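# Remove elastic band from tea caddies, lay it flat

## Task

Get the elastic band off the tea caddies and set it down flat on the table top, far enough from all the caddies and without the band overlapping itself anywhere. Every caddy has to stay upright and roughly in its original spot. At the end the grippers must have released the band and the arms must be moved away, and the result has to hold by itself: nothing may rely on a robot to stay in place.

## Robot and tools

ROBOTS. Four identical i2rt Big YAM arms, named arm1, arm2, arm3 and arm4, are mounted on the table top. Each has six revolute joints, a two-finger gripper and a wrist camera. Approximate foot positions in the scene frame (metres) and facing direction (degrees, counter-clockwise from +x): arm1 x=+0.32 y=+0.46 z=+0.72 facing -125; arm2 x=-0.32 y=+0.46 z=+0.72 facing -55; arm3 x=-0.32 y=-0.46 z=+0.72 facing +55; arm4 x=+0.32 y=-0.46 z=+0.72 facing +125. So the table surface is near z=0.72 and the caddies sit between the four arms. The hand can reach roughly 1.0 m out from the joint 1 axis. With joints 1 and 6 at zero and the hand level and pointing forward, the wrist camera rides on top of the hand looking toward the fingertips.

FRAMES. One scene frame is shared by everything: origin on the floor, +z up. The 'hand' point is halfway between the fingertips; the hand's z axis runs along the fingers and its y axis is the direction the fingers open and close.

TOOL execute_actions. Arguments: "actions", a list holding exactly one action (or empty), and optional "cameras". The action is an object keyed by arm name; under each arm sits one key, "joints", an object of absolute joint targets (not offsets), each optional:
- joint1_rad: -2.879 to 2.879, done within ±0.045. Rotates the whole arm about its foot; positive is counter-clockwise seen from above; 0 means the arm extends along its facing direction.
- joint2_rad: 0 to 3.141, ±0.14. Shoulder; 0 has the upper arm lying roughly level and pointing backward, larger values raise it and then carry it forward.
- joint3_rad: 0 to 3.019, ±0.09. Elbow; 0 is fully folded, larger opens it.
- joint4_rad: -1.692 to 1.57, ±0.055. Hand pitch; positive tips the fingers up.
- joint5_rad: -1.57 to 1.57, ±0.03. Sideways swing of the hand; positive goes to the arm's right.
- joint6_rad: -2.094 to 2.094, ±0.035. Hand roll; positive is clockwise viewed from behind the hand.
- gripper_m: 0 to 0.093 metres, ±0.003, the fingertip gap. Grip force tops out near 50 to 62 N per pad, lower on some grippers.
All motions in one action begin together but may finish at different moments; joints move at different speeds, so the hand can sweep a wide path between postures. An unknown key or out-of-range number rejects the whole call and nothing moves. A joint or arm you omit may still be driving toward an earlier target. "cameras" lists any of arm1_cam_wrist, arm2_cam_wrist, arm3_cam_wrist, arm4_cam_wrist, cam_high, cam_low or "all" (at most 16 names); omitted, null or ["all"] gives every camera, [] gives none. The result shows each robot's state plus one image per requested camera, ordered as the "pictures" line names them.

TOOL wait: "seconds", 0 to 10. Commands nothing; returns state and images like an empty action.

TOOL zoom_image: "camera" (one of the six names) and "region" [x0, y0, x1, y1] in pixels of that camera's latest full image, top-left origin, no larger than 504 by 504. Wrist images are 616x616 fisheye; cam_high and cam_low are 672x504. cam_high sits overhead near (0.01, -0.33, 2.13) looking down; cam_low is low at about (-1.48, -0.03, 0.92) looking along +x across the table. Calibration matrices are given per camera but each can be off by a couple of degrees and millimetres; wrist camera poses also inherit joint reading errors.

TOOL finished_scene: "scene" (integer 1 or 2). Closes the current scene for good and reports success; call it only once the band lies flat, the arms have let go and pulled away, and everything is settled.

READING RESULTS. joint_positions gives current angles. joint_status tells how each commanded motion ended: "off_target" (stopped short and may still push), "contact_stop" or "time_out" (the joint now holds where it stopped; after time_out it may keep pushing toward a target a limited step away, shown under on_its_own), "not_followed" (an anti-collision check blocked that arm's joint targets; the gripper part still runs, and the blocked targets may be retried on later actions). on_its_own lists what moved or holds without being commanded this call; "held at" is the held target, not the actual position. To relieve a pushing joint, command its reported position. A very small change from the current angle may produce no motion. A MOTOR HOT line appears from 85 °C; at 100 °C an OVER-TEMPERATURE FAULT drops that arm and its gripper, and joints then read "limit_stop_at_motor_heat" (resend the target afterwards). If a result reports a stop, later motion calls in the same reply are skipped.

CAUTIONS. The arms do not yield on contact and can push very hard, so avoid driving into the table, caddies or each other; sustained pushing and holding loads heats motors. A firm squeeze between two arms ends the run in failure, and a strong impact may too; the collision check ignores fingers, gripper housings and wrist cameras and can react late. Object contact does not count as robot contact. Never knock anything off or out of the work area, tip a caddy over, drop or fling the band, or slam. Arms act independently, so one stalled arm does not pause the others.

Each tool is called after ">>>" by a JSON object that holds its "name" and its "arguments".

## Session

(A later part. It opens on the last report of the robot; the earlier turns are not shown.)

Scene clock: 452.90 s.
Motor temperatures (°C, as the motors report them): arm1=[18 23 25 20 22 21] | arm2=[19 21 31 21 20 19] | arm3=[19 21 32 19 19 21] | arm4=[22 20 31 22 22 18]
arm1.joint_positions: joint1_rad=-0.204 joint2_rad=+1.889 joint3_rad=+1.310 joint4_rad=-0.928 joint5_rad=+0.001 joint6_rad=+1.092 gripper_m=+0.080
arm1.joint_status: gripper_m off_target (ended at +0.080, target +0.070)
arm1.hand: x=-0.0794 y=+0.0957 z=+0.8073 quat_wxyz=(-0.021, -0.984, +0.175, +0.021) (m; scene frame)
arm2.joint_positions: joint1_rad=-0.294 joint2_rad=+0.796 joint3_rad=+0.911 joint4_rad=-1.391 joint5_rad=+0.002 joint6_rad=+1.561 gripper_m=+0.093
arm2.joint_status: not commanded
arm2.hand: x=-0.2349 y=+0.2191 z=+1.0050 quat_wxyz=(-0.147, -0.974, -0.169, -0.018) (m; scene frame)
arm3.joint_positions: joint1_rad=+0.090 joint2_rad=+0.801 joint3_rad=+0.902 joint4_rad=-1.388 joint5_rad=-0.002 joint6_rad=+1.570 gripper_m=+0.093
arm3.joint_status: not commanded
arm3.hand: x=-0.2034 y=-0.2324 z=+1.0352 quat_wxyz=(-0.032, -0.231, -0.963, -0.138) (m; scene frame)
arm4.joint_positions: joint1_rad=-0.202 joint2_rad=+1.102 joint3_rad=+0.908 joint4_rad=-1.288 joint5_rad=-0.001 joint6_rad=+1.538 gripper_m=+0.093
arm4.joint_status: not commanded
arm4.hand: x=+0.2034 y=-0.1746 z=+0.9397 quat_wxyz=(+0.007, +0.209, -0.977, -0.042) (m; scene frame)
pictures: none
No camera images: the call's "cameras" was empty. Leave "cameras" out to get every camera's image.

>>> {"name": "execute_actions", "arguments": {"actions": [{"arm1":{"joints":{"joint1_rad":-0.16,"joint2_rad":1.812,"joint3_rad":1.212,"joint4_rad":-0.885}},"arm4":{"joints":{"joint2_rad":1.3,"joint3_rad":1.25}},"arm2":{"joints":{"joint6_rad":0.655}}}], "cameras": []}}

>>> {"name": "execute_actions", "arguments": {"actions": [{"arm1":{"joints":{"gripper_m":0.093}}}], "cameras": []}}

>>> {"name": "execute_actions", "arguments": {"actions": [{"arm1":{"joints":{"joint2_rad":1.7,"joint3_rad":1.33,"joint4_rad":-1.11}}}], "cameras": []}}

>>> {"name": "execute_actions", "arguments": {"actions": [{"arm1":{"joints":{"joint1_rad":0,"joint2_rad":0.8,"joint3_rad":0.9,"joint4_rad":-1.4}}}], "cameras": ["cam_high"]}}

>>> {"name": "zoom_image", "arguments": {"camera": "cam_high", "region": [230,140,440,340]}}

>>> {"name": "execute_actions", "arguments": {"actions": [{"arm4":{"joints":{"joint1_rad":0.046,"joint2_rad":1.79,"joint3_rad":1.575,"joint4_rad":-1.25}},"arm2":{"joints":{"joint1_rad":-0.325,"joint2_rad":1.455,"joint3_rad":1.195,"joint4_rad":-1.19}}}], "cameras": ["cam_high","arm2_cam_wrist","arm4_cam_wrist"]}}

Scene clock: 480.80 s.
Motor temperatures (°C, as the motors report them): arm1=[18 24 25 20 22 21] | arm2=[19 21 31 21 20 19] | arm3=[19 21 32 19 19 21] | arm4=[22 20 32 22 22 18]
arm1.joint_positions: joint1_rad=-0.158 joint2_rad=+1.823 joint3_rad=+1.208 joint4_rad=-0.892 joint5_rad=+0.001 joint6_rad=+1.092 gripper_m=+0.080
arm1.joint_status: all done
arm1.hand: x=-0.0405 y=+0.0994 z=+0.8071 quat_wxyz=(-0.021, -0.988, +0.152, +0.020) (m; scene frame)
arm2.joint_positions: joint1_rad=-0.294 joint2_rad=+0.796 joint3_rad=+0.911 joint4_rad=-1.391 joint5_rad=+0.002 joint6_rad=+0.673 gripper_m=+0.093
arm2.joint_status: all done
arm2.hand: x=-0.2349 y=+0.2191 z=+1.0050 quat_wxyz=(-0.141, -0.807, -0.571, +0.047) (m; scene frame)
arm3.joint_positions: joint1_rad=+0.090 joint2_rad=+0.801 joint3_rad=+0.902 joint4_rad=-1.388 joint5_rad=-0.002 joint6_rad=+1.570 gripper_m=+0.093
arm3.joint_status: not commanded
arm3.hand: x=-0.2034 y=-0.2324 z=+1.0352 quat_wxyz=(-0.032, -0.231, -0.963, -0.138) (m; scene frame)
arm4.joint_positions: joint1_rad=-0.202 joint2_rad=+1.307 joint3_rad=+1.205 joint4_rad=-1.295 joint5_rad=-0.001 joint6_rad=+1.538 gripper_m=+0.093
arm4.joint_status: all done
arm4.hand: x=+0.1641 y=-0.0788 z=+0.9920 quat_wxyz=(+0.014, +0.208, -0.974, -0.084) (m; scene frame)
pictures: none
No camera images: the call's "cameras" was empty. Leave "cameras" out to get every camera's image.

Scene clock: 481.30 s.
Motor temperatures (°C, as the motors report them): arm1=[18 24 25 20 22 21] | arm2=[19 21 31 21 20 19] | arm3=[19 21 32 19 19 21] | arm4=[22 20 32 22 22 18]
arm1.joint_positions: joint1_rad=-0.158 joint2_rad=+1.823 joint3_rad=+1.208 joint4_rad=-0.892 joint5_rad=+0.001 joint6_rad=+1.092 gripper_m=+0.093
arm1.joint_status: all done
arm1.hand: x=-0.0405 y=+0.0994 z=+0.8073 quat_wxyz=(-0.021, -0.988, +0.152, +0.020) (m; scene frame)
arm2.joint_positions: joint1_rad=-0.294 joint2_rad=+0.796 joint3_rad=+0.911 joint4_rad=-1.391 joint5_rad=+0.002 joint6_rad=+0.673 gripper_m=+0.093
arm2.joint_status: not commanded
arm2.hand: x=-0.2349 y=+0.2191 z=+1.0050 quat_wxyz=(-0.141, -0.807, -0.572, +0.047) (m; scene frame)
arm3.joint_positions: joint1_rad=+0.090 joint2_rad=+0.801 joint3_rad=+0.902 joint4_rad=-1.388 joint5_rad=-0.002 joint6_rad=+1.570 gripper_m=+0.093
arm3.joint_status: not commanded
arm3.hand: x=-0.2034 y=-0.2324 z=+1.0352 quat_wxyz=(-0.032, -0.231, -0.963, -0.138) (m; scene frame)
arm4.joint_positions: joint1_rad=-0.202 joint2_rad=+1.307 joint3_rad=+1.205 joint4_rad=-1.295 joint5_rad=-0.001 joint6_rad=+1.538 gripper_m=+0.093
arm4.joint_status: not commanded
arm4.hand: x=+0.1641 y=-0.0788 z=+0.9920 quat_wxyz=(+0.014, +0.208, -0.974, -0.084) (m; scene frame)
pictures: none
No camera images: the call's "cameras" was empty. Leave "cameras" out to get every camera's image.

Scene clock: 482.27 s.
Motor temperatures (°C, as the motors report them): arm1=[18 24 25 20 22 21] | arm2=[19 21 31 21 20 19] | arm3=[19 21 32 19 19 21] | arm4=[22 20 32 22 22 18]
arm1.joint_positions: joint1_rad=-0.158 joint2_rad=+1.679 joint3_rad=+1.313 joint4_rad=-1.103 joint5_rad=+0.001 joint6_rad=+1.092 gripper_m=+0.093
arm1.joint_status: all done
arm1.hand: x=-0.0419 y=+0.0969 z=+0.9107 quat_wxyz=(-0.036, -0.987, +0.152, +0.031) (m; scene frame)
arm2.joint_positions: joint1_rad=-0.294 joint2_rad=+0.796 joint3_rad=+0.911 joint4_rad=-1.391 joint5_rad=+0.002 joint6_rad=+0.673 gripper_m=+0.093
arm2.joint_status: not commanded
arm2.hand: x=-0.2349 y=+0.2191 z=+1.0050 quat_wxyz=(-0.141, -0.807, -0.572, +0.047) (m; scene frame)
arm3.joint_positions: joint1_rad=+0.090 joint2_rad=+0.801 joint3_rad=+0.902 joint4_rad=-1.388 joint5_rad=-0.002 joint6_rad=+1.570 gripper_m=+0.093
arm3.joint_status: not commanded
arm3.hand: x=-0.2034 y=-0.2324 z=+1.0352 quat_wxyz=(-0.032, -0.231, -0.963, -0.138) (m; scene frame)
arm4.joint_positions: joint1_rad=-0.202 joint2_rad=+1.307 joint3_rad=+1.205 joint4_rad=-1.295 joint5_rad=-0.001 joint6_rad=+1.538 gripper_m=+0.093
arm4.joint_status: not commanded
arm4.hand: x=+0.1641 y=-0.0788 z=+0.9920 quat_wxyz=(+0.014, +0.208, -0.974, -0.084) (m; scene frame)
pictures: none
No camera images: the call's "cameras" was empty. Leave "cameras" out to get every camera's image.

Scene clock: 483.83 s.
Motor temperatures (°C, as the motors report them): arm1=[18 23 25 20 22 21] | arm2=[19 21 32 21 20 19] | arm3=[19 21 32 19 19 21] | arm4=[22 21 32 22 22 18]
arm1.joint_positions: joint1_rad=+0.007 joint2_rad=+0.796 joint3_rad=+0.902 joint4_rad=-1.395 joint5_rad=+0.000 joint6_rad=+1.092 gripper_m=+0.093
arm1.joint_status: all done
arm1.hand: x=+0.1724 y=+0.2513 z=+1.0468 quat_wxyz=(-0.115, -0.988, +0.069, +0.074) (m; scene frame)
arm2.joint_positions: joint1_rad=-0.294 joint2_rad=+0.796 joint3_rad=+0.911 joint4_rad=-1.391 joint5_rad=+0.002 joint6_rad=+0.673 gripper_m=+0.093
arm2.joint_status: not commanded
arm2.hand: x=-0.2349 y=+0.2191 z=+1.0050 quat_wxyz=(-0.141, -0.807, -0.572, +0.047) (m; scene frame)
arm3.joint_positions: joint1_rad=+0.090 joint2_rad=+0.801 joint3_rad=+0.902 joint4_rad=-1.388 joint5_rad=-0.002 joint6_rad=+1.570 gripper_m=+0.093
arm3.joint_status: not commanded
arm3.hand: x=-0.2034 y=-0.2324 z=+1.0352 quat_wxyz=(-0.032, -0.231, -0.963, -0.138) (m; scene frame)
arm4.joint_positions: joint1_rad=-0.202 joint2_rad=+1.307 joint3_rad=+1.205 joint4_rad=-1.295 joint5_rad=-0.001 joint6_rad=+1.538 gripper_m=+0.093
arm4.joint_status: not commanded
arm4.hand: x=+0.1641 y=-0.0788 z=+0.9920 quat_wxyz=(+0.014, +0.208, -0.974, -0.084) (m; scene frame)
pictures: cam_high
Images, in order (width x height): cam_high 672x504.

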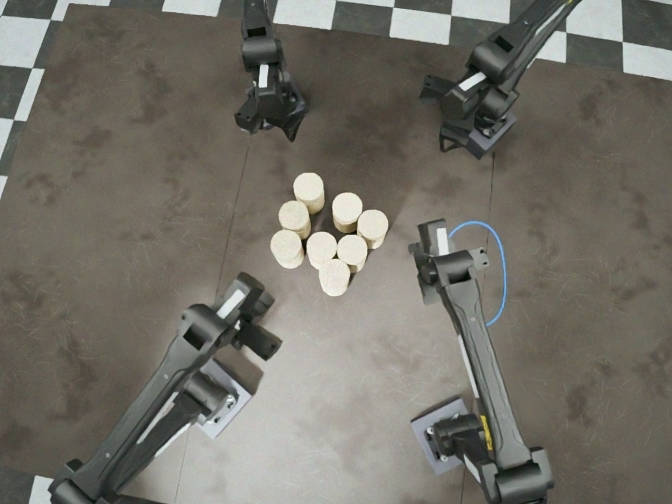

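Region (230, 140, 440, 340) of cam_high's 672x504 image, scaled by 2.400, with more detail than that image has; it fills the top 480 rows of this view, and the rest is white.

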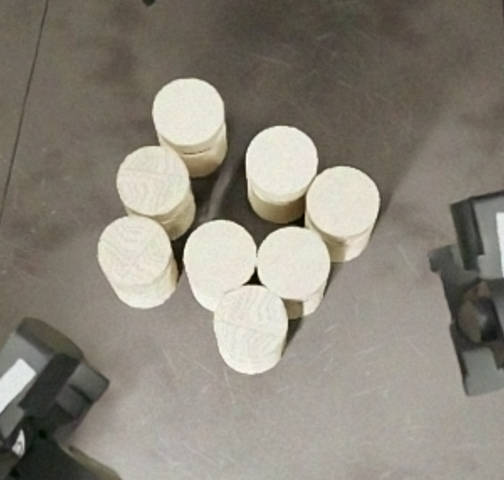

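Scene clock: 485.30 s.
Motor temperatures (°C, as the motors report them): arm1=[18 23 25 20 22 21] | arm2=[19 21 32 21 20 19] | arm3=[19 21 32 19 19 21] | arm4=[22 21 32 22 22 18]
arm1.joint_positions: joint1_rad=+0.007 joint2_rad=+0.796 joint3_rad=+0.902 joint4_rad=-1.395 joint5_rad=+0.000 joint6_rad=+1.092 gripper_m=+0.093
arm1.joint_status: not commanded
arm1.hand: x=+0.1724 y=+0.2513 z=+1.0468 quat_wxyz=(-0.115, -0.988, +0.069, +0.074) (m; scene frame)
arm2.joint_positions: joint1_rad=-0.318 joint2_rad=+1.469 joint3_rad=+1.164 joint4_rad=-1.194 joint5_rad=+0.002 joint6_rad=+0.671 gripper_m=+0.093
arm2.joint_status: all done
arm2.hand: x=-0.1879 y=+0.0482 z=+0.9026 quat_wxyz=(-0.034, -0.822, -0.568, +0.017) (m; scene frame)
arm3.joint_positions: joint1_rad=+0.090 joint2_rad=+0.801 joint3_rad=+0.902 joint4_rad=-1.388 joint5_rad=-0.002 joint6_rad=+1.570 gripper_m=+0.093
arm3.joint_status: not commanded
arm3.hand: x=-0.2034 y=-0.2324 z=+1.0352 quat_wxyz=(-0.032, -0.231, -0.963, -0.138) (m; scene frame)
arm4.joint_positions: joint1_rad=+0.052 joint2_rad=+1.804 joint3_rad=+1.531 joint4_rad=-1.255 joint5_rad=+0.000 joint6_rad=+1.538 gripper_m=+0.093
arm4.joint_status: all done
arm4.hand: x=-0.0116 y=-0.0158 z=+0.8935 quat_wxyz=(+0.006, +0.331, -0.943, -0.019) (m; scene frame)
pictures: arm2_cam_wrist, arm4_cam_wrist, cam_high
camera_calibration (this result's frames):
arm2_cam_wrist: T_world_to_cam=[[-0.937024, 0.346764, -0.0417154, -0.155923], [0.274275, 0.80452, 0.526803, -0.456132], [0.216237, 0.482185, -0.848963, 0.91247], [0, 0, 0, 1]] pos_world=[-0.218308, -0.0189441, 1.00844]
arm4_cam_wrist: T_world_to_cam=[[0.625242, -0.779708, -0.0335835, 0.0238699], [-0.623199, -0.524717, 0.579909, -0.528272], [-0.469782, -0.341655, -0.813989, 0.842776], [0, 0, 0, 1]] pos_world=[0.0517779, 0.0293569, 0.993162]
Images, in order (width x height): arm2_cam_wrist 616x616, arm4_cam_wrist 616x616, cam_high 672x504.

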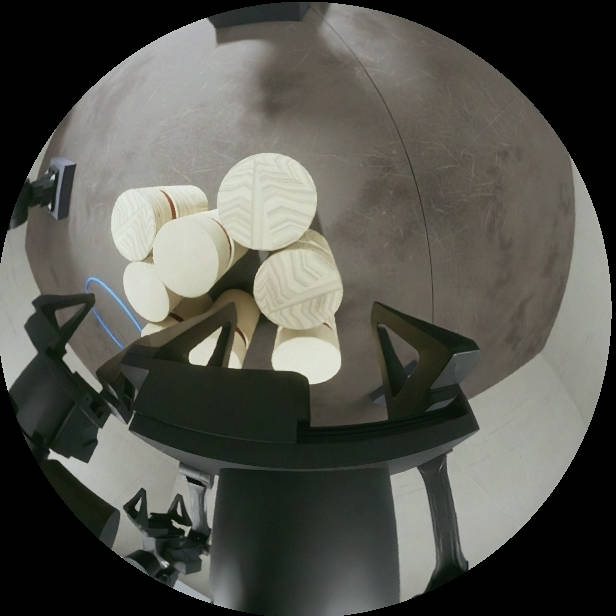

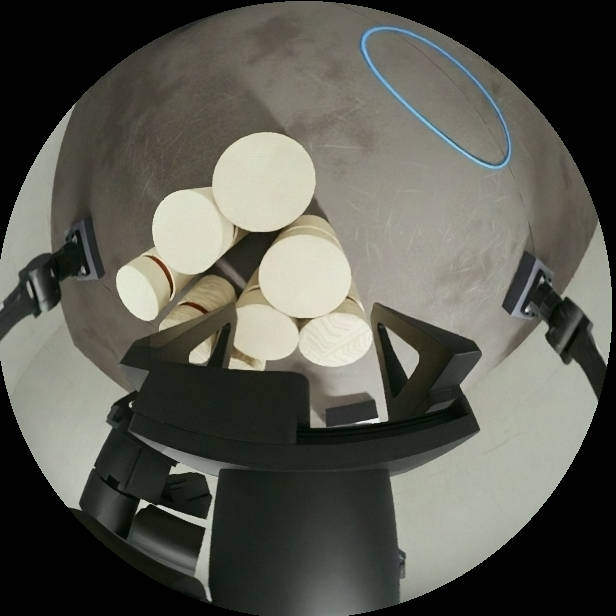

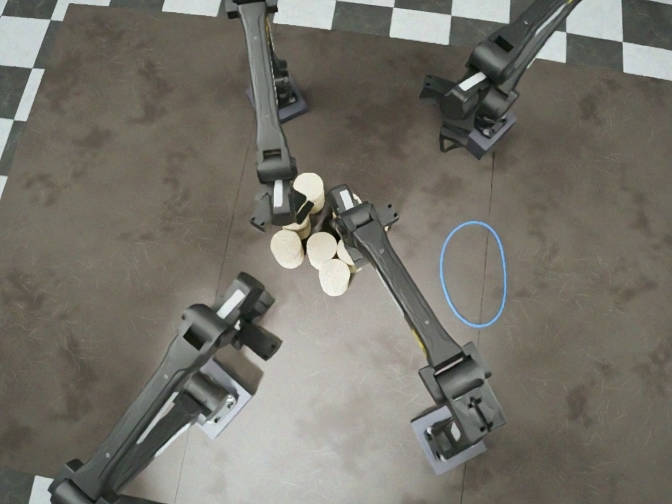

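>>> {"name": "execute_actions", "arguments": {"actions": [{"arm4":{"joints":{"joint2_rad":1.868,"joint3_rad":1.41,"joint4_rad":-1.02}},"arm2":{"joints":{"joint1_rad":-0.295,"joint2_rad":1.54,"joint3_rad":0.995,"joint4_rad":-0.945}}}], "cameras": ["arm2_cam_wrist","arm4_cam_wrist"]}}

>>> {"name": "execute_actions", "arguments": {"actions": [{"arm4":{"joints":{"gripper_m":0.07}},"arm2":{"joints":{"gripper_m":0.07}}}], "cameras": []}}

Scene clock: 492.20 s.
Motor temperatures (°C, as the motors report them): arm1=[18 23 25 20 22 21] | arm2=[19 21 33 21 20 19] | arm3=[19 21 33 19 19 21] | arm4=[22 21 32 22 22 18]
arm1.joint_positions: joint1_rad=+0.007 joint2_rad=+0.796 joint3_rad=+0.902 joint4_rad=-1.395 joint5_rad=+0.000 joint6_rad=+1.092 gripper_m=+0.093
arm1.joint_status: not commanded
arm1.hand: x=+0.1724 y=+0.2513 z=+1.0468 quat_wxyz=(-0.115, -0.988, +0.069, +0.074) (m; scene frame)
arm2.joint_positions: joint1_rad=-0.301 joint2_rad=+1.549 joint3_rad=+0.992 joint4_rad=-0.957 joint5_rad=+0.000 joint6_rad=+0.671 gripper_m=+0.093
arm2.joint_status: all done
arm2.hand: x=-0.1853 y=+0.0626 z=+0.8116 quat_wxyz=(-0.027, -0.817, -0.575, +0.013) (m; scene frame)
arm3.joint_positions: joint1_rad=+0.090 joint2_rad=+0.801 joint3_rad=+0.902 joint4_rad=-1.388 joint5_rad=-0.002 joint6_rad=+1.570 gripper_m=+0.093
arm3.joint_status: not commanded
arm3.hand: x=-0.2034 y=-0.2324 z=+1.0352 quat_wxyz=(-0.032, -0.231, -0.963, -0.138) (m; scene frame)
arm4.joint_positions: joint1_rad=+0.052 joint2_rad=+1.884 joint3_rad=+1.399 joint4_rad=-1.034 joint5_rad=+0.000 joint6_rad=+1.538 gripper_m=+0.093
arm4.joint_status: all done
arm4.hand: x=-0.0113 y=-0.0161 z=+0.8049 quat_wxyz=(+0.007, +0.331, -0.943, -0.023) (m; scene frame)
pictures: arm2_cam_wrist, arm4_cam_wrist
camera_calibration (this result's frames):
arm2_cam_wrist: T_world_to_cam=[[-0.943075, 0.330847, -0.0339107, -0.168748], [0.261766, 0.801299, 0.537958, -0.431575], [0.205154, 0.498458, -0.842289, 0.819203], [0, 0, 0, 1]] pos_world=[-0.214234, -0.00668812, 0.916453]
arm4_cam_wrist: T_world_to_cam=[[0.625059, -0.779449, -0.0419651, 0.0272029], [-0.620283, -0.528619, 0.579492, -0.47654], [-0.473868, -0.336187, -0.813896, 0.77068], [0, 0, 0, 1]] pos_world=[0.0526078, 0.0283874, 0.904547]
Images, in order (width x height): arm2_cam_wrist 616x616, arm4_cam_wrist 616x616.

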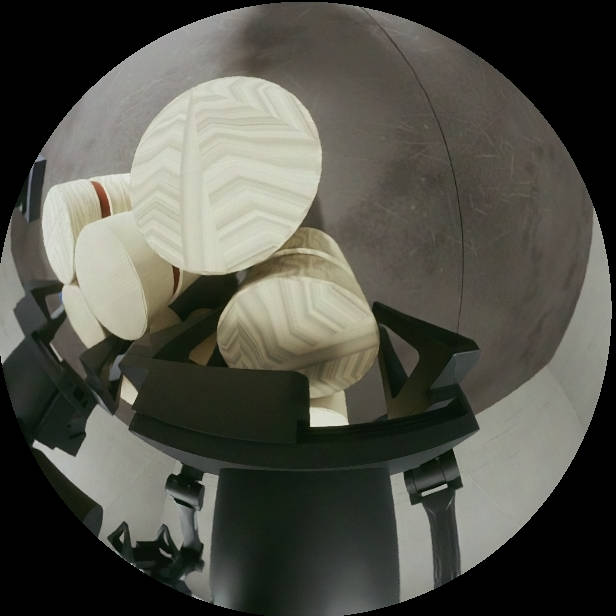

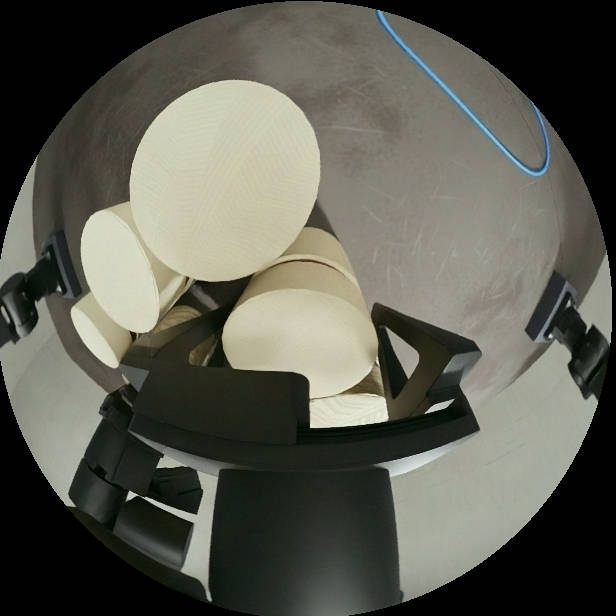

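Scene clock: 492.70 s.
Motor temperatures (°C, as the motors report them): arm1=[18 23 25 20 22 21] | arm2=[19 21 33 21 20 19] | arm3=[19 21 33 19 19 21] | arm4=[22 22 32 22 22 18]
arm1.joint_positions: joint1_rad=+0.007 joint2_rad=+0.796 joint3_rad=+0.902 joint4_rad=-1.395 joint5_rad=+0.000 joint6_rad=+1.092 gripper_m=+0.093
arm1.joint_status: not commanded
arm1.hand: x=+0.1724 y=+0.2513 z=+1.0468 quat_wxyz=(-0.115, -0.988, +0.069, +0.074) (m; scene frame)
arm2.joint_positions: joint1_rad=-0.301 joint2_rad=+1.549 joint3_rad=+0.992 joint4_rad=-0.956 joint5_rad=+0.000 joint6_rad=+0.671 gripper_m=+0.079
arm2.joint_status: gripper_m off_target (ended at +0.079, target +0.070)
arm2.hand: x=-0.1851 y=+0.0623 z=+0.8116 quat_wxyz=(-0.028, -0.817, -0.575, +0.013) (m; scene frame)
arm3.joint_positions: joint1_rad=+0.090 joint2_rad=+0.801 joint3_rad=+0.902 joint4_rad=-1.388 joint5_rad=-0.002 joint6_rad=+1.570 gripper_m=+0.093
arm3.joint_status: not commanded
arm3.hand: x=-0.2034 y=-0.2324 z=+1.0352 quat_wxyz=(-0.032, -0.231, -0.963, -0.138) (m; scene frame)
arm4.joint_positions: joint1_rad=+0.052 joint2_rad=+1.884 joint3_rad=+1.399 joint4_rad=-1.033 joint5_rad=-0.001 joint6_rad=+1.537 gripper_m=+0.080
arm4.joint_status: gripper_m off_target (ended at +0.080, target +0.070)
arm4.hand: x=-0.0115 y=-0.0159 z=+0.8049 quat_wxyz=(+0.007, +0.331, -0.943, -0.024) (m; scene frame)
pictures: none
No camera images: the call's "cameras" was empty. Leave "cameras" out to get every camera's image.

>>> {"name": "execute_actions", "arguments": {"actions": [{"arm4":{"joints":{"joint1_rad":0.014}}}], "cameras": []}}

>>> {"name": "execute_actions", "arguments": {"actions": [{"arm4":{"joints":{"gripper_m":0.093}}}], "cameras": []}}

>>> {"name": "execute_actions", "arguments": {"actions": [{"arm4":{"joints":{"joint2_rad":1.79,"joint3_rad":1.57,"joint4_rad":-1.25}},"arm2":{"joints":{"joint1_rad":-0.222,"joint2_rad":1.575,"joint3_rad":1.07,"joint4_rad":-0.965}}}], "cameras": ["cam_high"]}}

>>> {"name": "execute_actions", "arguments": {"actions": [{"arm4":{"joints":{"joint2_rad":1.6,"joint3_rad":1.35}},"arm2":{"joints":{"gripper_m":0.093}}}], "cameras": []}}

>>> {"name": "execute_actions", "arguments": {"actions": [{"arm4":{"joints":{"joint6_rad":0.77}},"arm2":{"joints":{"joint2_rad":1.47,"joint3_rad":1.22,"joint4_rad":-1.21}}}], "cameras": []}}

>>> {"name": "execute_actions", "arguments": {"actions": [{"arm4":{"joints":{"joint1_rad":0.188,"joint2_rad":1.692,"joint3_rad":1.455,"joint4_rad":-1.2}},"arm2":{"joints":{"joint1_rad":-0.16,"joint2_rad":1.27,"joint3_rad":0.975,"joint4_rad":-1.2,"joint6_rad":0.015}}}], "cameras": ["cam_high","arm2_cam_wrist","arm4_cam_wrist"]}}

Scene clock: 513.60 s.
Motor temperatures (°C, as the motors report them): arm1=[18 22 25 20 22 21] | arm2=[19 22 32 21 20 19] | arm3=[19 21 33 19 19 21] | arm4=[22 23 30 22 22 18]
arm1.joint_positions: joint1_rad=+0.007 joint2_rad=+0.796 joint3_rad=+0.902 joint4_rad=-1.395 joint5_rad=+0.000 joint6_rad=+1.092 gripper_m=+0.093
arm1.joint_status: not commanded
arm1.hand: x=+0.1724 y=+0.2513 z=+1.0468 quat_wxyz=(-0.115, -0.988, +0.069, +0.074) (m; scene frame)
arm2.joint_positions: joint1_rad=-0.301 joint2_rad=+1.549 joint3_rad=+0.992 joint4_rad=-0.956 joint5_rad=+0.000 joint6_rad=+0.671 gripper_m=+0.079
arm2.joint_status: not commanded
arm2.hand: x=-0.1851 y=+0.0623 z=+0.8116 quat_wxyz=(-0.028, -0.817, -0.575, +0.013) (m; scene frame)
arm3.joint_positions: joint1_rad=+0.090 joint2_rad=+0.801 joint3_rad=+0.902 joint4_rad=-1.388 joint5_rad=-0.002 joint6_rad=+1.570 gripper_m=+0.093
arm3.joint_status: not commanded
arm3.hand: x=-0.2034 y=-0.2324 z=+1.0352 quat_wxyz=(-0.032, -0.231, -0.963, -0.138) (m; scene frame)
arm4.joint_positions: joint1_rad=+0.021 joint2_rad=+1.883 joint3_rad=+1.399 joint4_rad=-1.033 joint5_rad=-0.003 joint6_rad=+1.537 gripper_m=+0.080
arm4.joint_status: all done
arm4.hand: x=+0.0020 y=-0.0060 z=+0.8051 quat_wxyz=(+0.008, +0.317, -0.948, -0.024) (m; scene frame)
pictures: none
No camera images: the call's "cameras" was empty. Leave "cameras" out to get every camera's image.

Scene clock: 514.10 s.
Motor temperatures (°C, as the motors report them): arm1=[18 22 25 20 22 21] | arm2=[19 22 32 21 20 19] | arm3=[19 21 33 19 19 21] | arm4=[22 23 30 22 22 18]
arm1.joint_positions: joint1_rad=+0.007 joint2_rad=+0.796 joint3_rad=+0.902 joint4_rad=-1.395 joint5_rad=+0.000 joint6_rad=+1.092 gripper_m=+0.093
arm1.joint_status: not commanded
arm1.hand: x=+0.1724 y=+0.2513 z=+1.0468 quat_wxyz=(-0.115, -0.988, +0.069, +0.074) (m; scene frame)
arm2.joint_positions: joint1_rad=-0.301 joint2_rad=+1.549 joint3_rad=+0.992 joint4_rad=-0.956 joint5_rad=+0.000 joint6_rad=+0.671 gripper_m=+0.079
arm2.joint_status: not commanded
arm2.hand: x=-0.1851 y=+0.0623 z=+0.8116 quat_wxyz=(-0.028, -0.817, -0.575, +0.013) (m; scene frame)
arm3.joint_positions: joint1_rad=+0.090 joint2_rad=+0.801 joint3_rad=+0.902 joint4_rad=-1.388 joint5_rad=-0.002 joint6_rad=+1.570 gripper_m=+0.093
arm3.joint_status: not commanded
arm3.hand: x=-0.2034 y=-0.2324 z=+1.0352 quat_wxyz=(-0.032, -0.231, -0.963, -0.138) (m; scene frame)
arm4.joint_positions: joint1_rad=+0.021 joint2_rad=+1.883 joint3_rad=+1.399 joint4_rad=-1.033 joint5_rad=-0.003 joint6_rad=+1.537 gripper_m=+0.093
arm4.joint_status: all done
arm4.hand: x=+0.0021 y=-0.0060 z=+0.8051 quat_wxyz=(+0.008, +0.317, -0.948, -0.024) (m; scene frame)
pictures: none
No camera images: the call's "cameras" was empty. Leave "cameras" out to get every camera's image.

Scene clock: 515.17 s.
Motor temperatures (°C, as the motors report them): arm1=[18 22 25 20 22 21] | arm2=[19 22 32 21 20 19] | arm3=[19 21 33 19 19 21] | arm4=[22 23 30 22 22 18]
arm1.joint_positions: joint1_rad=+0.007 joint2_rad=+0.796 joint3_rad=+0.902 joint4_rad=-1.395 joint5_rad=+0.000 joint6_rad=+1.092 gripper_m=+0.093
arm1.joint_status: not commanded
arm1.hand: x=+0.1724 y=+0.2513 z=+1.0468 quat_wxyz=(-0.115, -0.988, +0.069, +0.074) (m; scene frame)
arm2.joint_positions: joint1_rad=-0.218 joint2_rad=+1.567 joint3_rad=+1.014 joint4_rad=-0.957 joint5_rad=+0.002 joint6_rad=+0.671 gripper_m=+0.079
arm2.joint_status: all done
arm2.hand: x=-0.1497 y=+0.0668 z=+0.8117 quat_wxyz=(-0.030, -0.793, -0.609, +0.014) (m; scene frame)
arm3.joint_positions: joint1_rad=+0.090 joint2_rad=+0.801 joint3_rad=+0.902 joint4_rad=-1.388 joint5_rad=-0.002 joint6_rad=+1.570 gripper_m=+0.093
arm3.joint_status: not commanded
arm3.hand: x=-0.2034 y=-0.2324 z=+1.0352 quat_wxyz=(-0.032, -0.231, -0.963, -0.138) (m; scene frame)
arm4.joint_positions: joint1_rad=+0.021 joint2_rad=+1.781 joint3_rad=+1.540 joint4_rad=-1.238 joint5_rad=-0.003 joint6_rad=+1.537 gripper_m=+0.093
arm4.joint_status: all done
arm4.hand: x=-0.0019 y=-0.0005 z=+0.9089 quat_wxyz=(+0.013, +0.316, -0.948, -0.042) (m; scene frame)
pictures: cam_high
Images, in order (width x height): cam_high 672x504.

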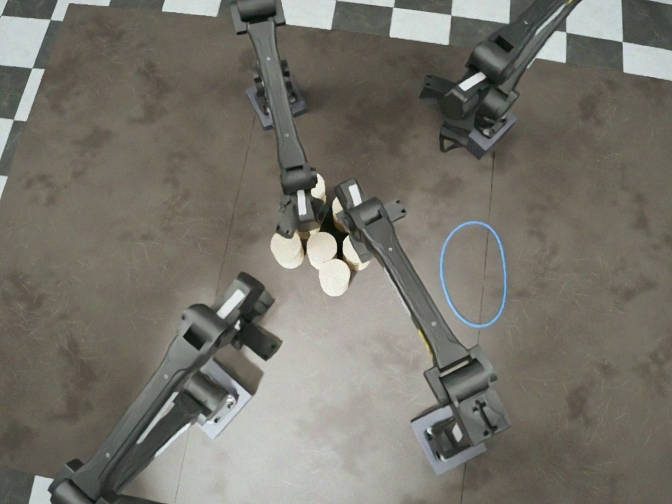

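Scene clock: 516.23 s.
Motor temperatures (°C, as the motors report them): arm1=[18 22 25 20 22 21] | arm2=[19 22 32 21 20 19] | arm3=[19 21 33 19 19 21] | arm4=[22 23 30 22 22 18]
arm1.joint_positions: joint1_rad=+0.007 joint2_rad=+0.796 joint3_rad=+0.902 joint4_rad=-1.395 joint5_rad=+0.000 joint6_rad=+1.092 gripper_m=+0.093
arm1.joint_status: not commanded
arm1.hand: x=+0.1724 y=+0.2513 z=+1.0468 quat_wxyz=(-0.115, -0.988, +0.069, +0.074) (m; scene frame)
arm2.joint_positions: joint1_rad=-0.218 joint2_rad=+1.567 joint3_rad=+1.014 joint4_rad=-0.957 joint5_rad=+0.002 joint6_rad=+0.671 gripper_m=+0.093
arm2.joint_status: all done
arm2.hand: x=-0.1497 y=+0.0668 z=+0.8117 quat_wxyz=(-0.030, -0.793, -0.609, +0.014) (m; scene frame)
arm3.joint_positions: joint1_rad=+0.090 joint2_rad=+0.801 joint3_rad=+0.902 joint4_rad=-1.388 joint5_rad=-0.002 joint6_rad=+1.570 gripper_m=+0.093
arm3.joint_status: not commanded
arm3.hand: x=-0.2034 y=-0.2324 z=+1.0352 quat_wxyz=(-0.032, -0.231, -0.963, -0.138) (m; scene frame)
arm4.joint_positions: joint1_rad=+0.021 joint2_rad=+1.594 joint3_rad=+1.350 joint4_rad=-1.243 joint5_rad=-0.003 joint6_rad=+1.537 gripper_m=+0.093
arm4.joint_status: all done
arm4.hand: x=+0.0387 y=-0.0585 z=+0.9292 quat_wxyz=(+0.012, +0.317, -0.948, -0.038) (m; scene frame)
pictures: none
No camera images: the call's "cameras" was empty. Leave "cameras" out to get every camera's image.

Scene clock: 517.97 s.
Motor temperatures (°C, as the motors report them): arm1=[18 22 25 20 21 21] | arm2=[19 22 32 21 20 19] | arm3=[19 21 33 19 19 21] | arm4=[22 23 30 22 22 18]
arm1.joint_positions: joint1_rad=+0.007 joint2_rad=+0.796 joint3_rad=+0.902 joint4_rad=-1.395 joint5_rad=+0.000 joint6_rad=+1.092 gripper_m=+0.093
arm1.joint_status: not commanded
arm1.hand: x=+0.1724 y=+0.2513 z=+1.0468 quat_wxyz=(-0.115, -0.988, +0.069, +0.074) (m; scene frame)
arm2.joint_positions: joint1_rad=-0.218 joint2_rad=+1.459 joint3_rad=+1.186 joint4_rad=-1.200 joint5_rad=+0.001 joint6_rad=+0.671 gripper_m=+0.093
arm2.joint_status: all done
arm2.hand: x=-0.1448 y=+0.0582 z=+0.9148 quat_wxyz=(-0.047, -0.792, -0.608, +0.018) (m; scene frame)
arm3.joint_positions: joint1_rad=+0.090 joint2_rad=+0.801 joint3_rad=+0.902 joint4_rad=-1.388 joint5_rad=-0.002 joint6_rad=+1.570 gripper_m=+0.093
arm3.joint_status: not commanded
arm3.hand: x=-0.2034 y=-0.2324 z=+1.0352 quat_wxyz=(-0.032, -0.231, -0.963, -0.138) (m; scene frame)
arm4.joint_positions: joint1_rad=+0.021 joint2_rad=+1.594 joint3_rad=+1.350 joint4_rad=-1.243 joint5_rad=-0.003 joint6_rad=+0.780 gripper_m=+0.093
arm4.joint_status: all done
arm4.hand: x=+0.0387 y=-0.0585 z=+0.9292 quat_wxyz=(-0.003, +0.645, -0.763, -0.040) (m; scene frame)
pictures: none
No camera images: the call's "cameras" was empty. Leave "cameras" out to get every camera's image.

Scene clock: 519.60 s.
Motor temperatures (°C, as the motors report them): arm1=[18 22 25 20 21 21] | arm2=[19 22 32 21 20 19] | arm3=[19 21 33 19 19 21] | arm4=[22 22 30 22 22 18]
arm1.joint_positions: joint1_rad=+0.007 joint2_rad=+0.796 joint3_rad=+0.902 joint4_rad=-1.395 joint5_rad=+0.000 joint6_rad=+1.092 gripper_m=+0.093
arm1.joint_status: not commanded
arm1.hand: x=+0.1724 y=+0.2513 z=+1.0468 quat_wxyz=(-0.115, -0.988, +0.069, +0.074) (m; scene frame)
arm2.joint_positions: joint1_rad=-0.158 joint2_rad=+1.262 joint3_rad=+0.984 joint4_rad=-1.200 joint5_rad=+0.001 joint6_rad=+0.033 gripper_m=+0.093
arm2.joint_status: all done
arm2.hand: x=-0.1556 y=+0.1382 z=+0.9098 quat_wxyz=(-0.038, -0.536, -0.843, +0.029) (m; scene frame)
arm3.joint_positions: joint1_rad=+0.090 joint2_rad=+0.801 joint3_rad=+0.902 joint4_rad=-1.388 joint5_rad=-0.002 joint6_rad=+1.570 gripper_m=+0.093
arm3.joint_status: not commanded
arm3.hand: x=-0.2034 y=-0.2324 z=+1.0352 quat_wxyz=(-0.032, -0.231, -0.963, -0.138) (m; scene frame)
arm4.joint_positions: joint1_rad=+0.192 joint2_rad=+1.688 joint3_rad=+1.409 joint4_rad=-1.210 joint5_rad=-0.001 joint6_rad=+0.778 gripper_m=+0.093
arm4.joint_status: all done
arm4.hand: x=-0.0472 y=-0.0898 z=+0.9068 quat_wxyz=(+0.000, +0.708, -0.705, -0.039) (m; scene frame)
pictures: arm2_cam_wrist, arm4_cam_wrist, cam_high
joint command not followed: on one or more control steps a check withheld the commanded joint targets of the arm4 arm, and it was not sent them on those steps.
cause: the commanded joint targets would bring a part of the robot too close to another arm (this arm's wrist (the part past joint 4) and the other arm's wrist (the part past joint 4)); next, command targets that bring no part of the robot closer to that arm.
camera_calibration (this result's frames):
arm2_cam_wrist: T_world_to_cam=[[-0.903288, -0.429019, 0.00370834, -0.0854441], [-0.36909, 0.781458, 0.503087, -0.616482], [-0.218732, 0.453063, -0.864228, 0.81848], [0, 0, 0, 1]] pos_world=[-0.125691, 0.0742745, 1.01781]
arm4_cam_wrist: T_world_to_cam=[[0.998797, 0.005786, -0.0487027, 0.090777], [0.0309982, -0.844003, 0.535442, -0.554499], [-0.0380072, -0.536307, -0.843167, 0.840917], [0, 0, 0, 1]] pos_world=[-0.0415184, -0.0175334, 1.01036]
Images, in order (width x height): arm2_cam_wrist 616x616, arm4_cam_wrist 616x616, cam_high 672x504.

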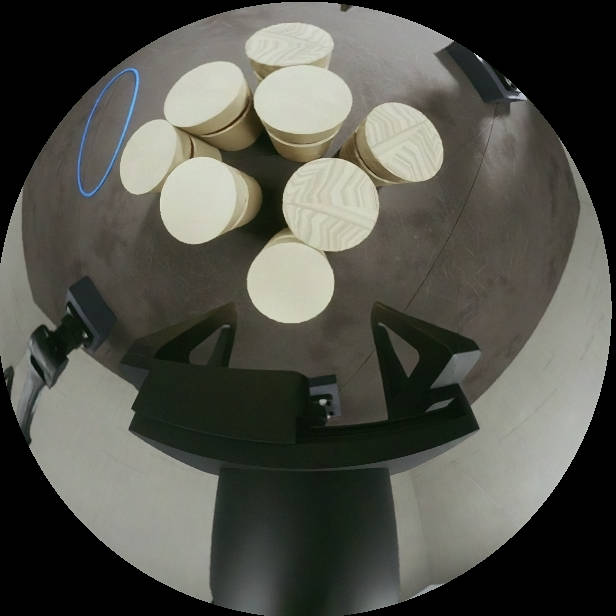

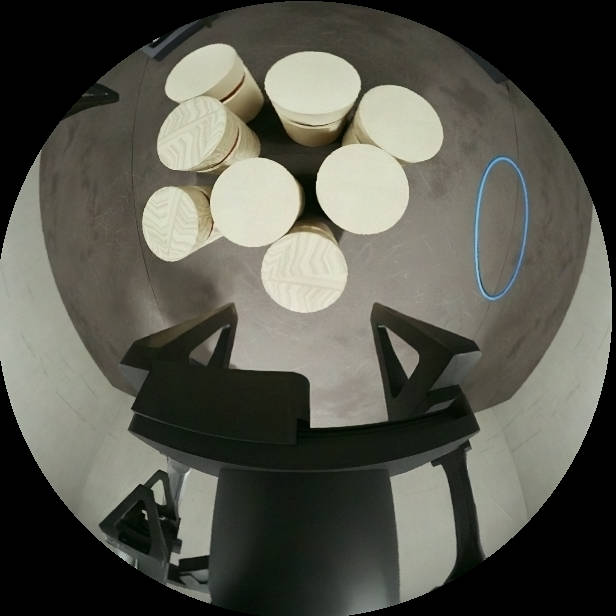

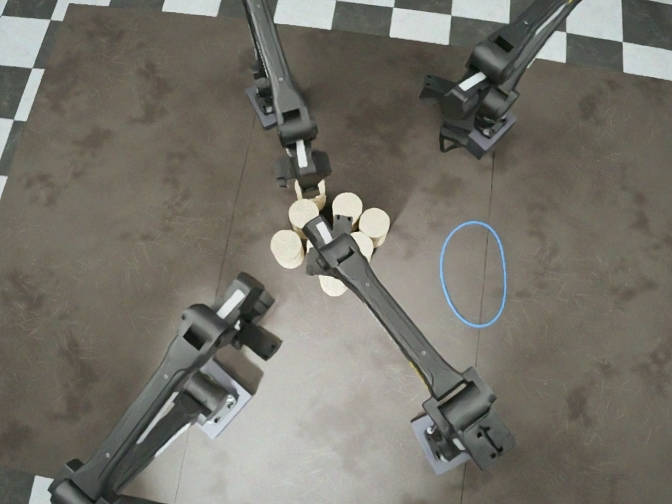

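>>> {"name": "execute_actions", "arguments": {"actions": [{"arm4":{"joints":{"joint2_rad":1.783,"joint3_rad":1.295,"joint4_rad":-0.978}},"arm2":{"joints":{"joint1_rad":-0.12}}}], "cameras": []}}

>>> {"name": "execute_actions", "arguments": {"actions": [{"arm4":{"joints":{"gripper_m":0.076}},"arm2":{"joints":{"joint2_rad":1.378,"joint3_rad":0.83,"joint4_rad":-0.925}}}], "cameras": ["arm2_cam_wrist","arm4_cam_wrist"]}}

>>> {"name": "execute_actions", "arguments": {"actions": [{"arm4":{"joints":{"joint1_rad":0.142,"joint2_rad":1.765,"joint3_rad":1.258}},"arm2":{"joints":{"gripper_m":0.07}}}], "cameras": ["cam_high"]}}

Scene clock: 532.47 s.
Motor temperatures (°C, as the motors report them): arm1=[18 22 25 20 21 21] | arm2=[19 22 32 21 19 19] | arm3=[19 21 33 19 19 21] | arm4=[22 22 31 22 21 18]
arm1.joint_positions: joint1_rad=+0.007 joint2_rad=+0.796 joint3_rad=+0.902 joint4_rad=-1.395 joint5_rad=+0.000 joint6_rad=+1.092 gripper_m=+0.093
arm1.joint_status: not commanded
arm1.hand: x=+0.1724 y=+0.2513 z=+1.0468 quat_wxyz=(-0.115, -0.988, +0.069, +0.074) (m; scene frame)
arm2.joint_positions: joint1_rad=-0.124 joint2_rad=+1.262 joint3_rad=+0.984 joint4_rad=-1.200 joint5_rad=+0.001 joint6_rad=+0.032 gripper_m=+0.093
arm2.joint_status: all done
arm2.hand: x=-0.1447 y=+0.1439 z=+0.9097 quat_wxyz=(-0.038, -0.522, -0.852, +0.028) (m; scene frame)
arm3.joint_positions: joint1_rad=+0.090 joint2_rad=+0.801 joint3_rad=+0.902 joint4_rad=-1.388 joint5_rad=-0.002 joint6_rad=+1.570 gripper_m=+0.093
arm3.joint_status: not commanded
arm3.hand: x=-0.2034 y=-0.2324 z=+1.0352 quat_wxyz=(-0.032, -0.231, -0.963, -0.138) (m; scene frame)
arm4.joint_positions: joint1_rad=+0.192 joint2_rad=+1.799 joint3_rad=+1.282 joint4_rad=-0.993 joint5_rad=-0.001 joint6_rad=+0.778 gripper_m=+0.093
arm4.joint_status: all done
arm4.hand: x=-0.0468 y=-0.0902 z=+0.8085 quat_wxyz=(+0.000, +0.708, -0.705, -0.029) (m; scene frame)
pictures: none
No camera images: the call's "cameras" was empty. Leave "cameras" out to get every camera's image.

Scene clock: 533.47 s.
Motor temperatures (°C, as the motors report them): arm1=[18 22 25 20 21 21] | arm2=[19 22 32 21 19 19] | arm3=[19 20 33 19 19 21] | arm4=[22 22 31 22 21 18]
arm1.joint_positions: joint1_rad=+0.007 joint2_rad=+0.796 joint3_rad=+0.902 joint4_rad=-1.395 joint5_rad=+0.000 joint6_rad=+1.092 gripper_m=+0.093
arm1.joint_status: not commanded
arm1.hand: x=+0.1724 y=+0.2513 z=+1.0468 quat_wxyz=(-0.115, -0.988, +0.069, +0.074) (m; scene frame)
arm2.joint_positions: joint1_rad=-0.124 joint2_rad=+1.390 joint3_rad=+0.825 joint4_rad=-0.937 joint5_rad=+0.001 joint6_rad=+0.032 gripper_m=+0.093
arm2.joint_status: all done
arm2.hand: x=-0.1463 y=+0.1448 z=+0.8128 quat_wxyz=(-0.027, -0.522, -0.852, +0.022) (m; scene frame)
arm3.joint_positions: joint1_rad=+0.090 joint2_rad=+0.801 joint3_rad=+0.902 joint4_rad=-1.388 joint5_rad=-0.002 joint6_rad=+1.570 gripper_m=+0.093
arm3.joint_status: not commanded
arm3.hand: x=-0.2034 y=-0.2324 z=+1.0352 quat_wxyz=(-0.032, -0.231, -0.963, -0.138) (m; scene frame)
arm4.joint_positions: joint1_rad=+0.192 joint2_rad=+1.799 joint3_rad=+1.282 joint4_rad=-0.991 joint5_rad=-0.001 joint6_rad=+0.778 gripper_m=+0.080
arm4.joint_status: gripper_m off_target (ended at +0.080, target +0.076)
arm4.hand: x=-0.0470 y=-0.0899 z=+0.8086 quat_wxyz=(+0.000, +0.708, -0.705, -0.030) (m; scene frame)
pictures: arm2_cam_wrist, arm4_cam_wrist
camera_calibration (this result's frames):
arm2_cam_wrist: T_world_to_cam=[[-0.887921, -0.459975, 0.00445929, -0.06777], [-0.389511, 0.756986, 0.524646, -0.586379], [-0.2447, 0.464107, -0.851309, 0.717703], [0, 0, 0, 1]] pos_world=[-0.112954, 0.0796171, 0.918931]
arm4_cam_wrist: T_world_to_cam=[[0.999352, 0.00521807, -0.0356178, 0.0752383], [0.0238633, -0.836824, 0.546952, -0.510976], [-0.0269518, -0.547447, -0.836406, 0.752104], [0, 0, 0, 1]] pos_world=[-0.0427254, -0.0162524, 0.911223]
Images, in order (width x height): arm2_cam_wrist 616x616, arm4_cam_wrist 616x616.

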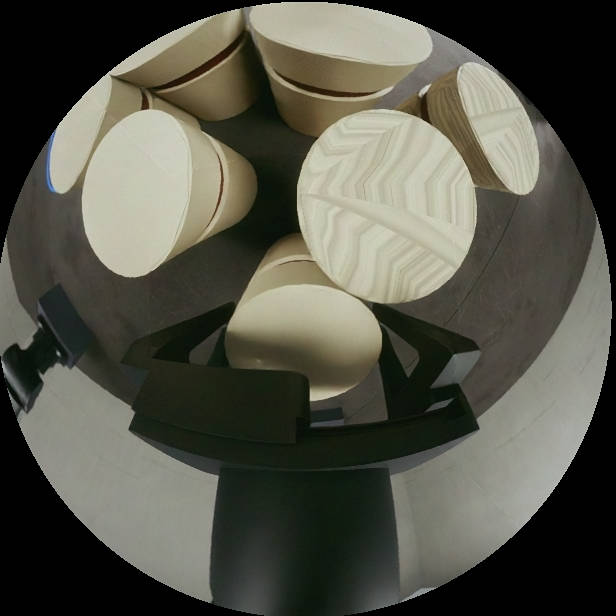

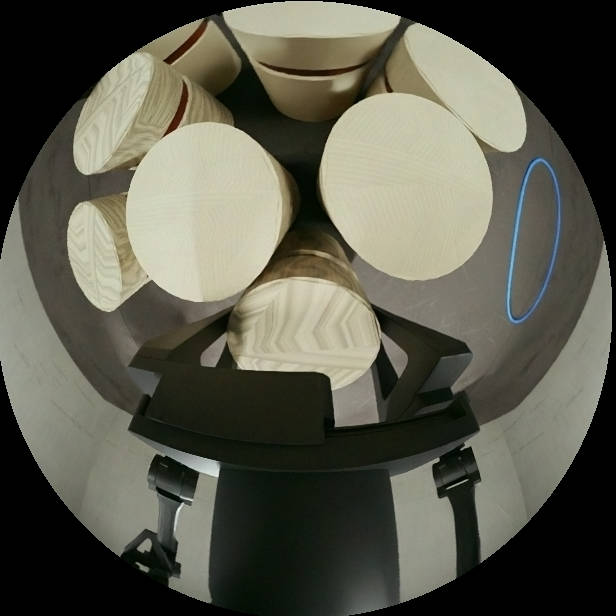

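Scene clock: 534.20 s.
Motor temperatures (°C, as the motors report them): arm1=[18 22 25 20 21 21] | arm2=[19 22 32 21 19 19] | arm3=[19 20 33 19 19 21] | arm4=[22 22 31 22 21 18]
arm1.joint_positions: joint1_rad=+0.007 joint2_rad=+0.796 joint3_rad=+0.902 joint4_rad=-1.395 joint5_rad=+0.000 joint6_rad=+1.092 gripper_m=+0.093
arm1.joint_status: not commanded
arm1.hand: x=+0.1724 y=+0.2513 z=+1.0468 quat_wxyz=(-0.115, -0.988, +0.069, +0.074) (m; scene frame)
arm2.joint_positions: joint1_rad=-0.124 joint2_rad=+1.390 joint3_rad=+0.825 joint4_rad=-0.937 joint5_rad=+0.001 joint6_rad=+0.032 gripper_m=+0.080
arm2.joint_status: gripper_m off_target (ended at +0.080, target +0.070)
arm2.hand: x=-0.1462 y=+0.1448 z=+0.8128 quat_wxyz=(-0.028, -0.522, -0.852, +0.022) (m; scene frame)
arm3.joint_positions: joint1_rad=+0.090 joint2_rad=+0.801 joint3_rad=+0.902 joint4_rad=-1.388 joint5_rad=-0.002 joint6_rad=+1.570 gripper_m=+0.093
arm3.joint_status: not commanded
arm3.hand: x=-0.2034 y=-0.2324 z=+1.0352 quat_wxyz=(-0.032, -0.231, -0.963, -0.138) (m; scene frame)
arm4.joint_positions: joint1_rad=+0.145 joint2_rad=+1.782 joint3_rad=+1.258 joint4_rad=-0.989 joint5_rad=-0.003 joint6_rad=+0.778 gripper_m=+0.080
arm4.joint_status: all done
arm4.hand: x=-0.0240 y=-0.0797 z=+0.8088 quat_wxyz=(+0.000, +0.692, -0.722, -0.027) (m; scene frame)
pictures: cam_high
Images, in order (width x height): cam_high 672x504.

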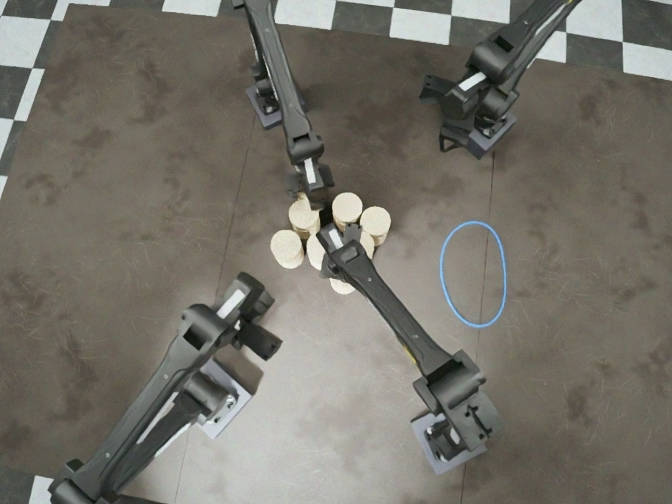

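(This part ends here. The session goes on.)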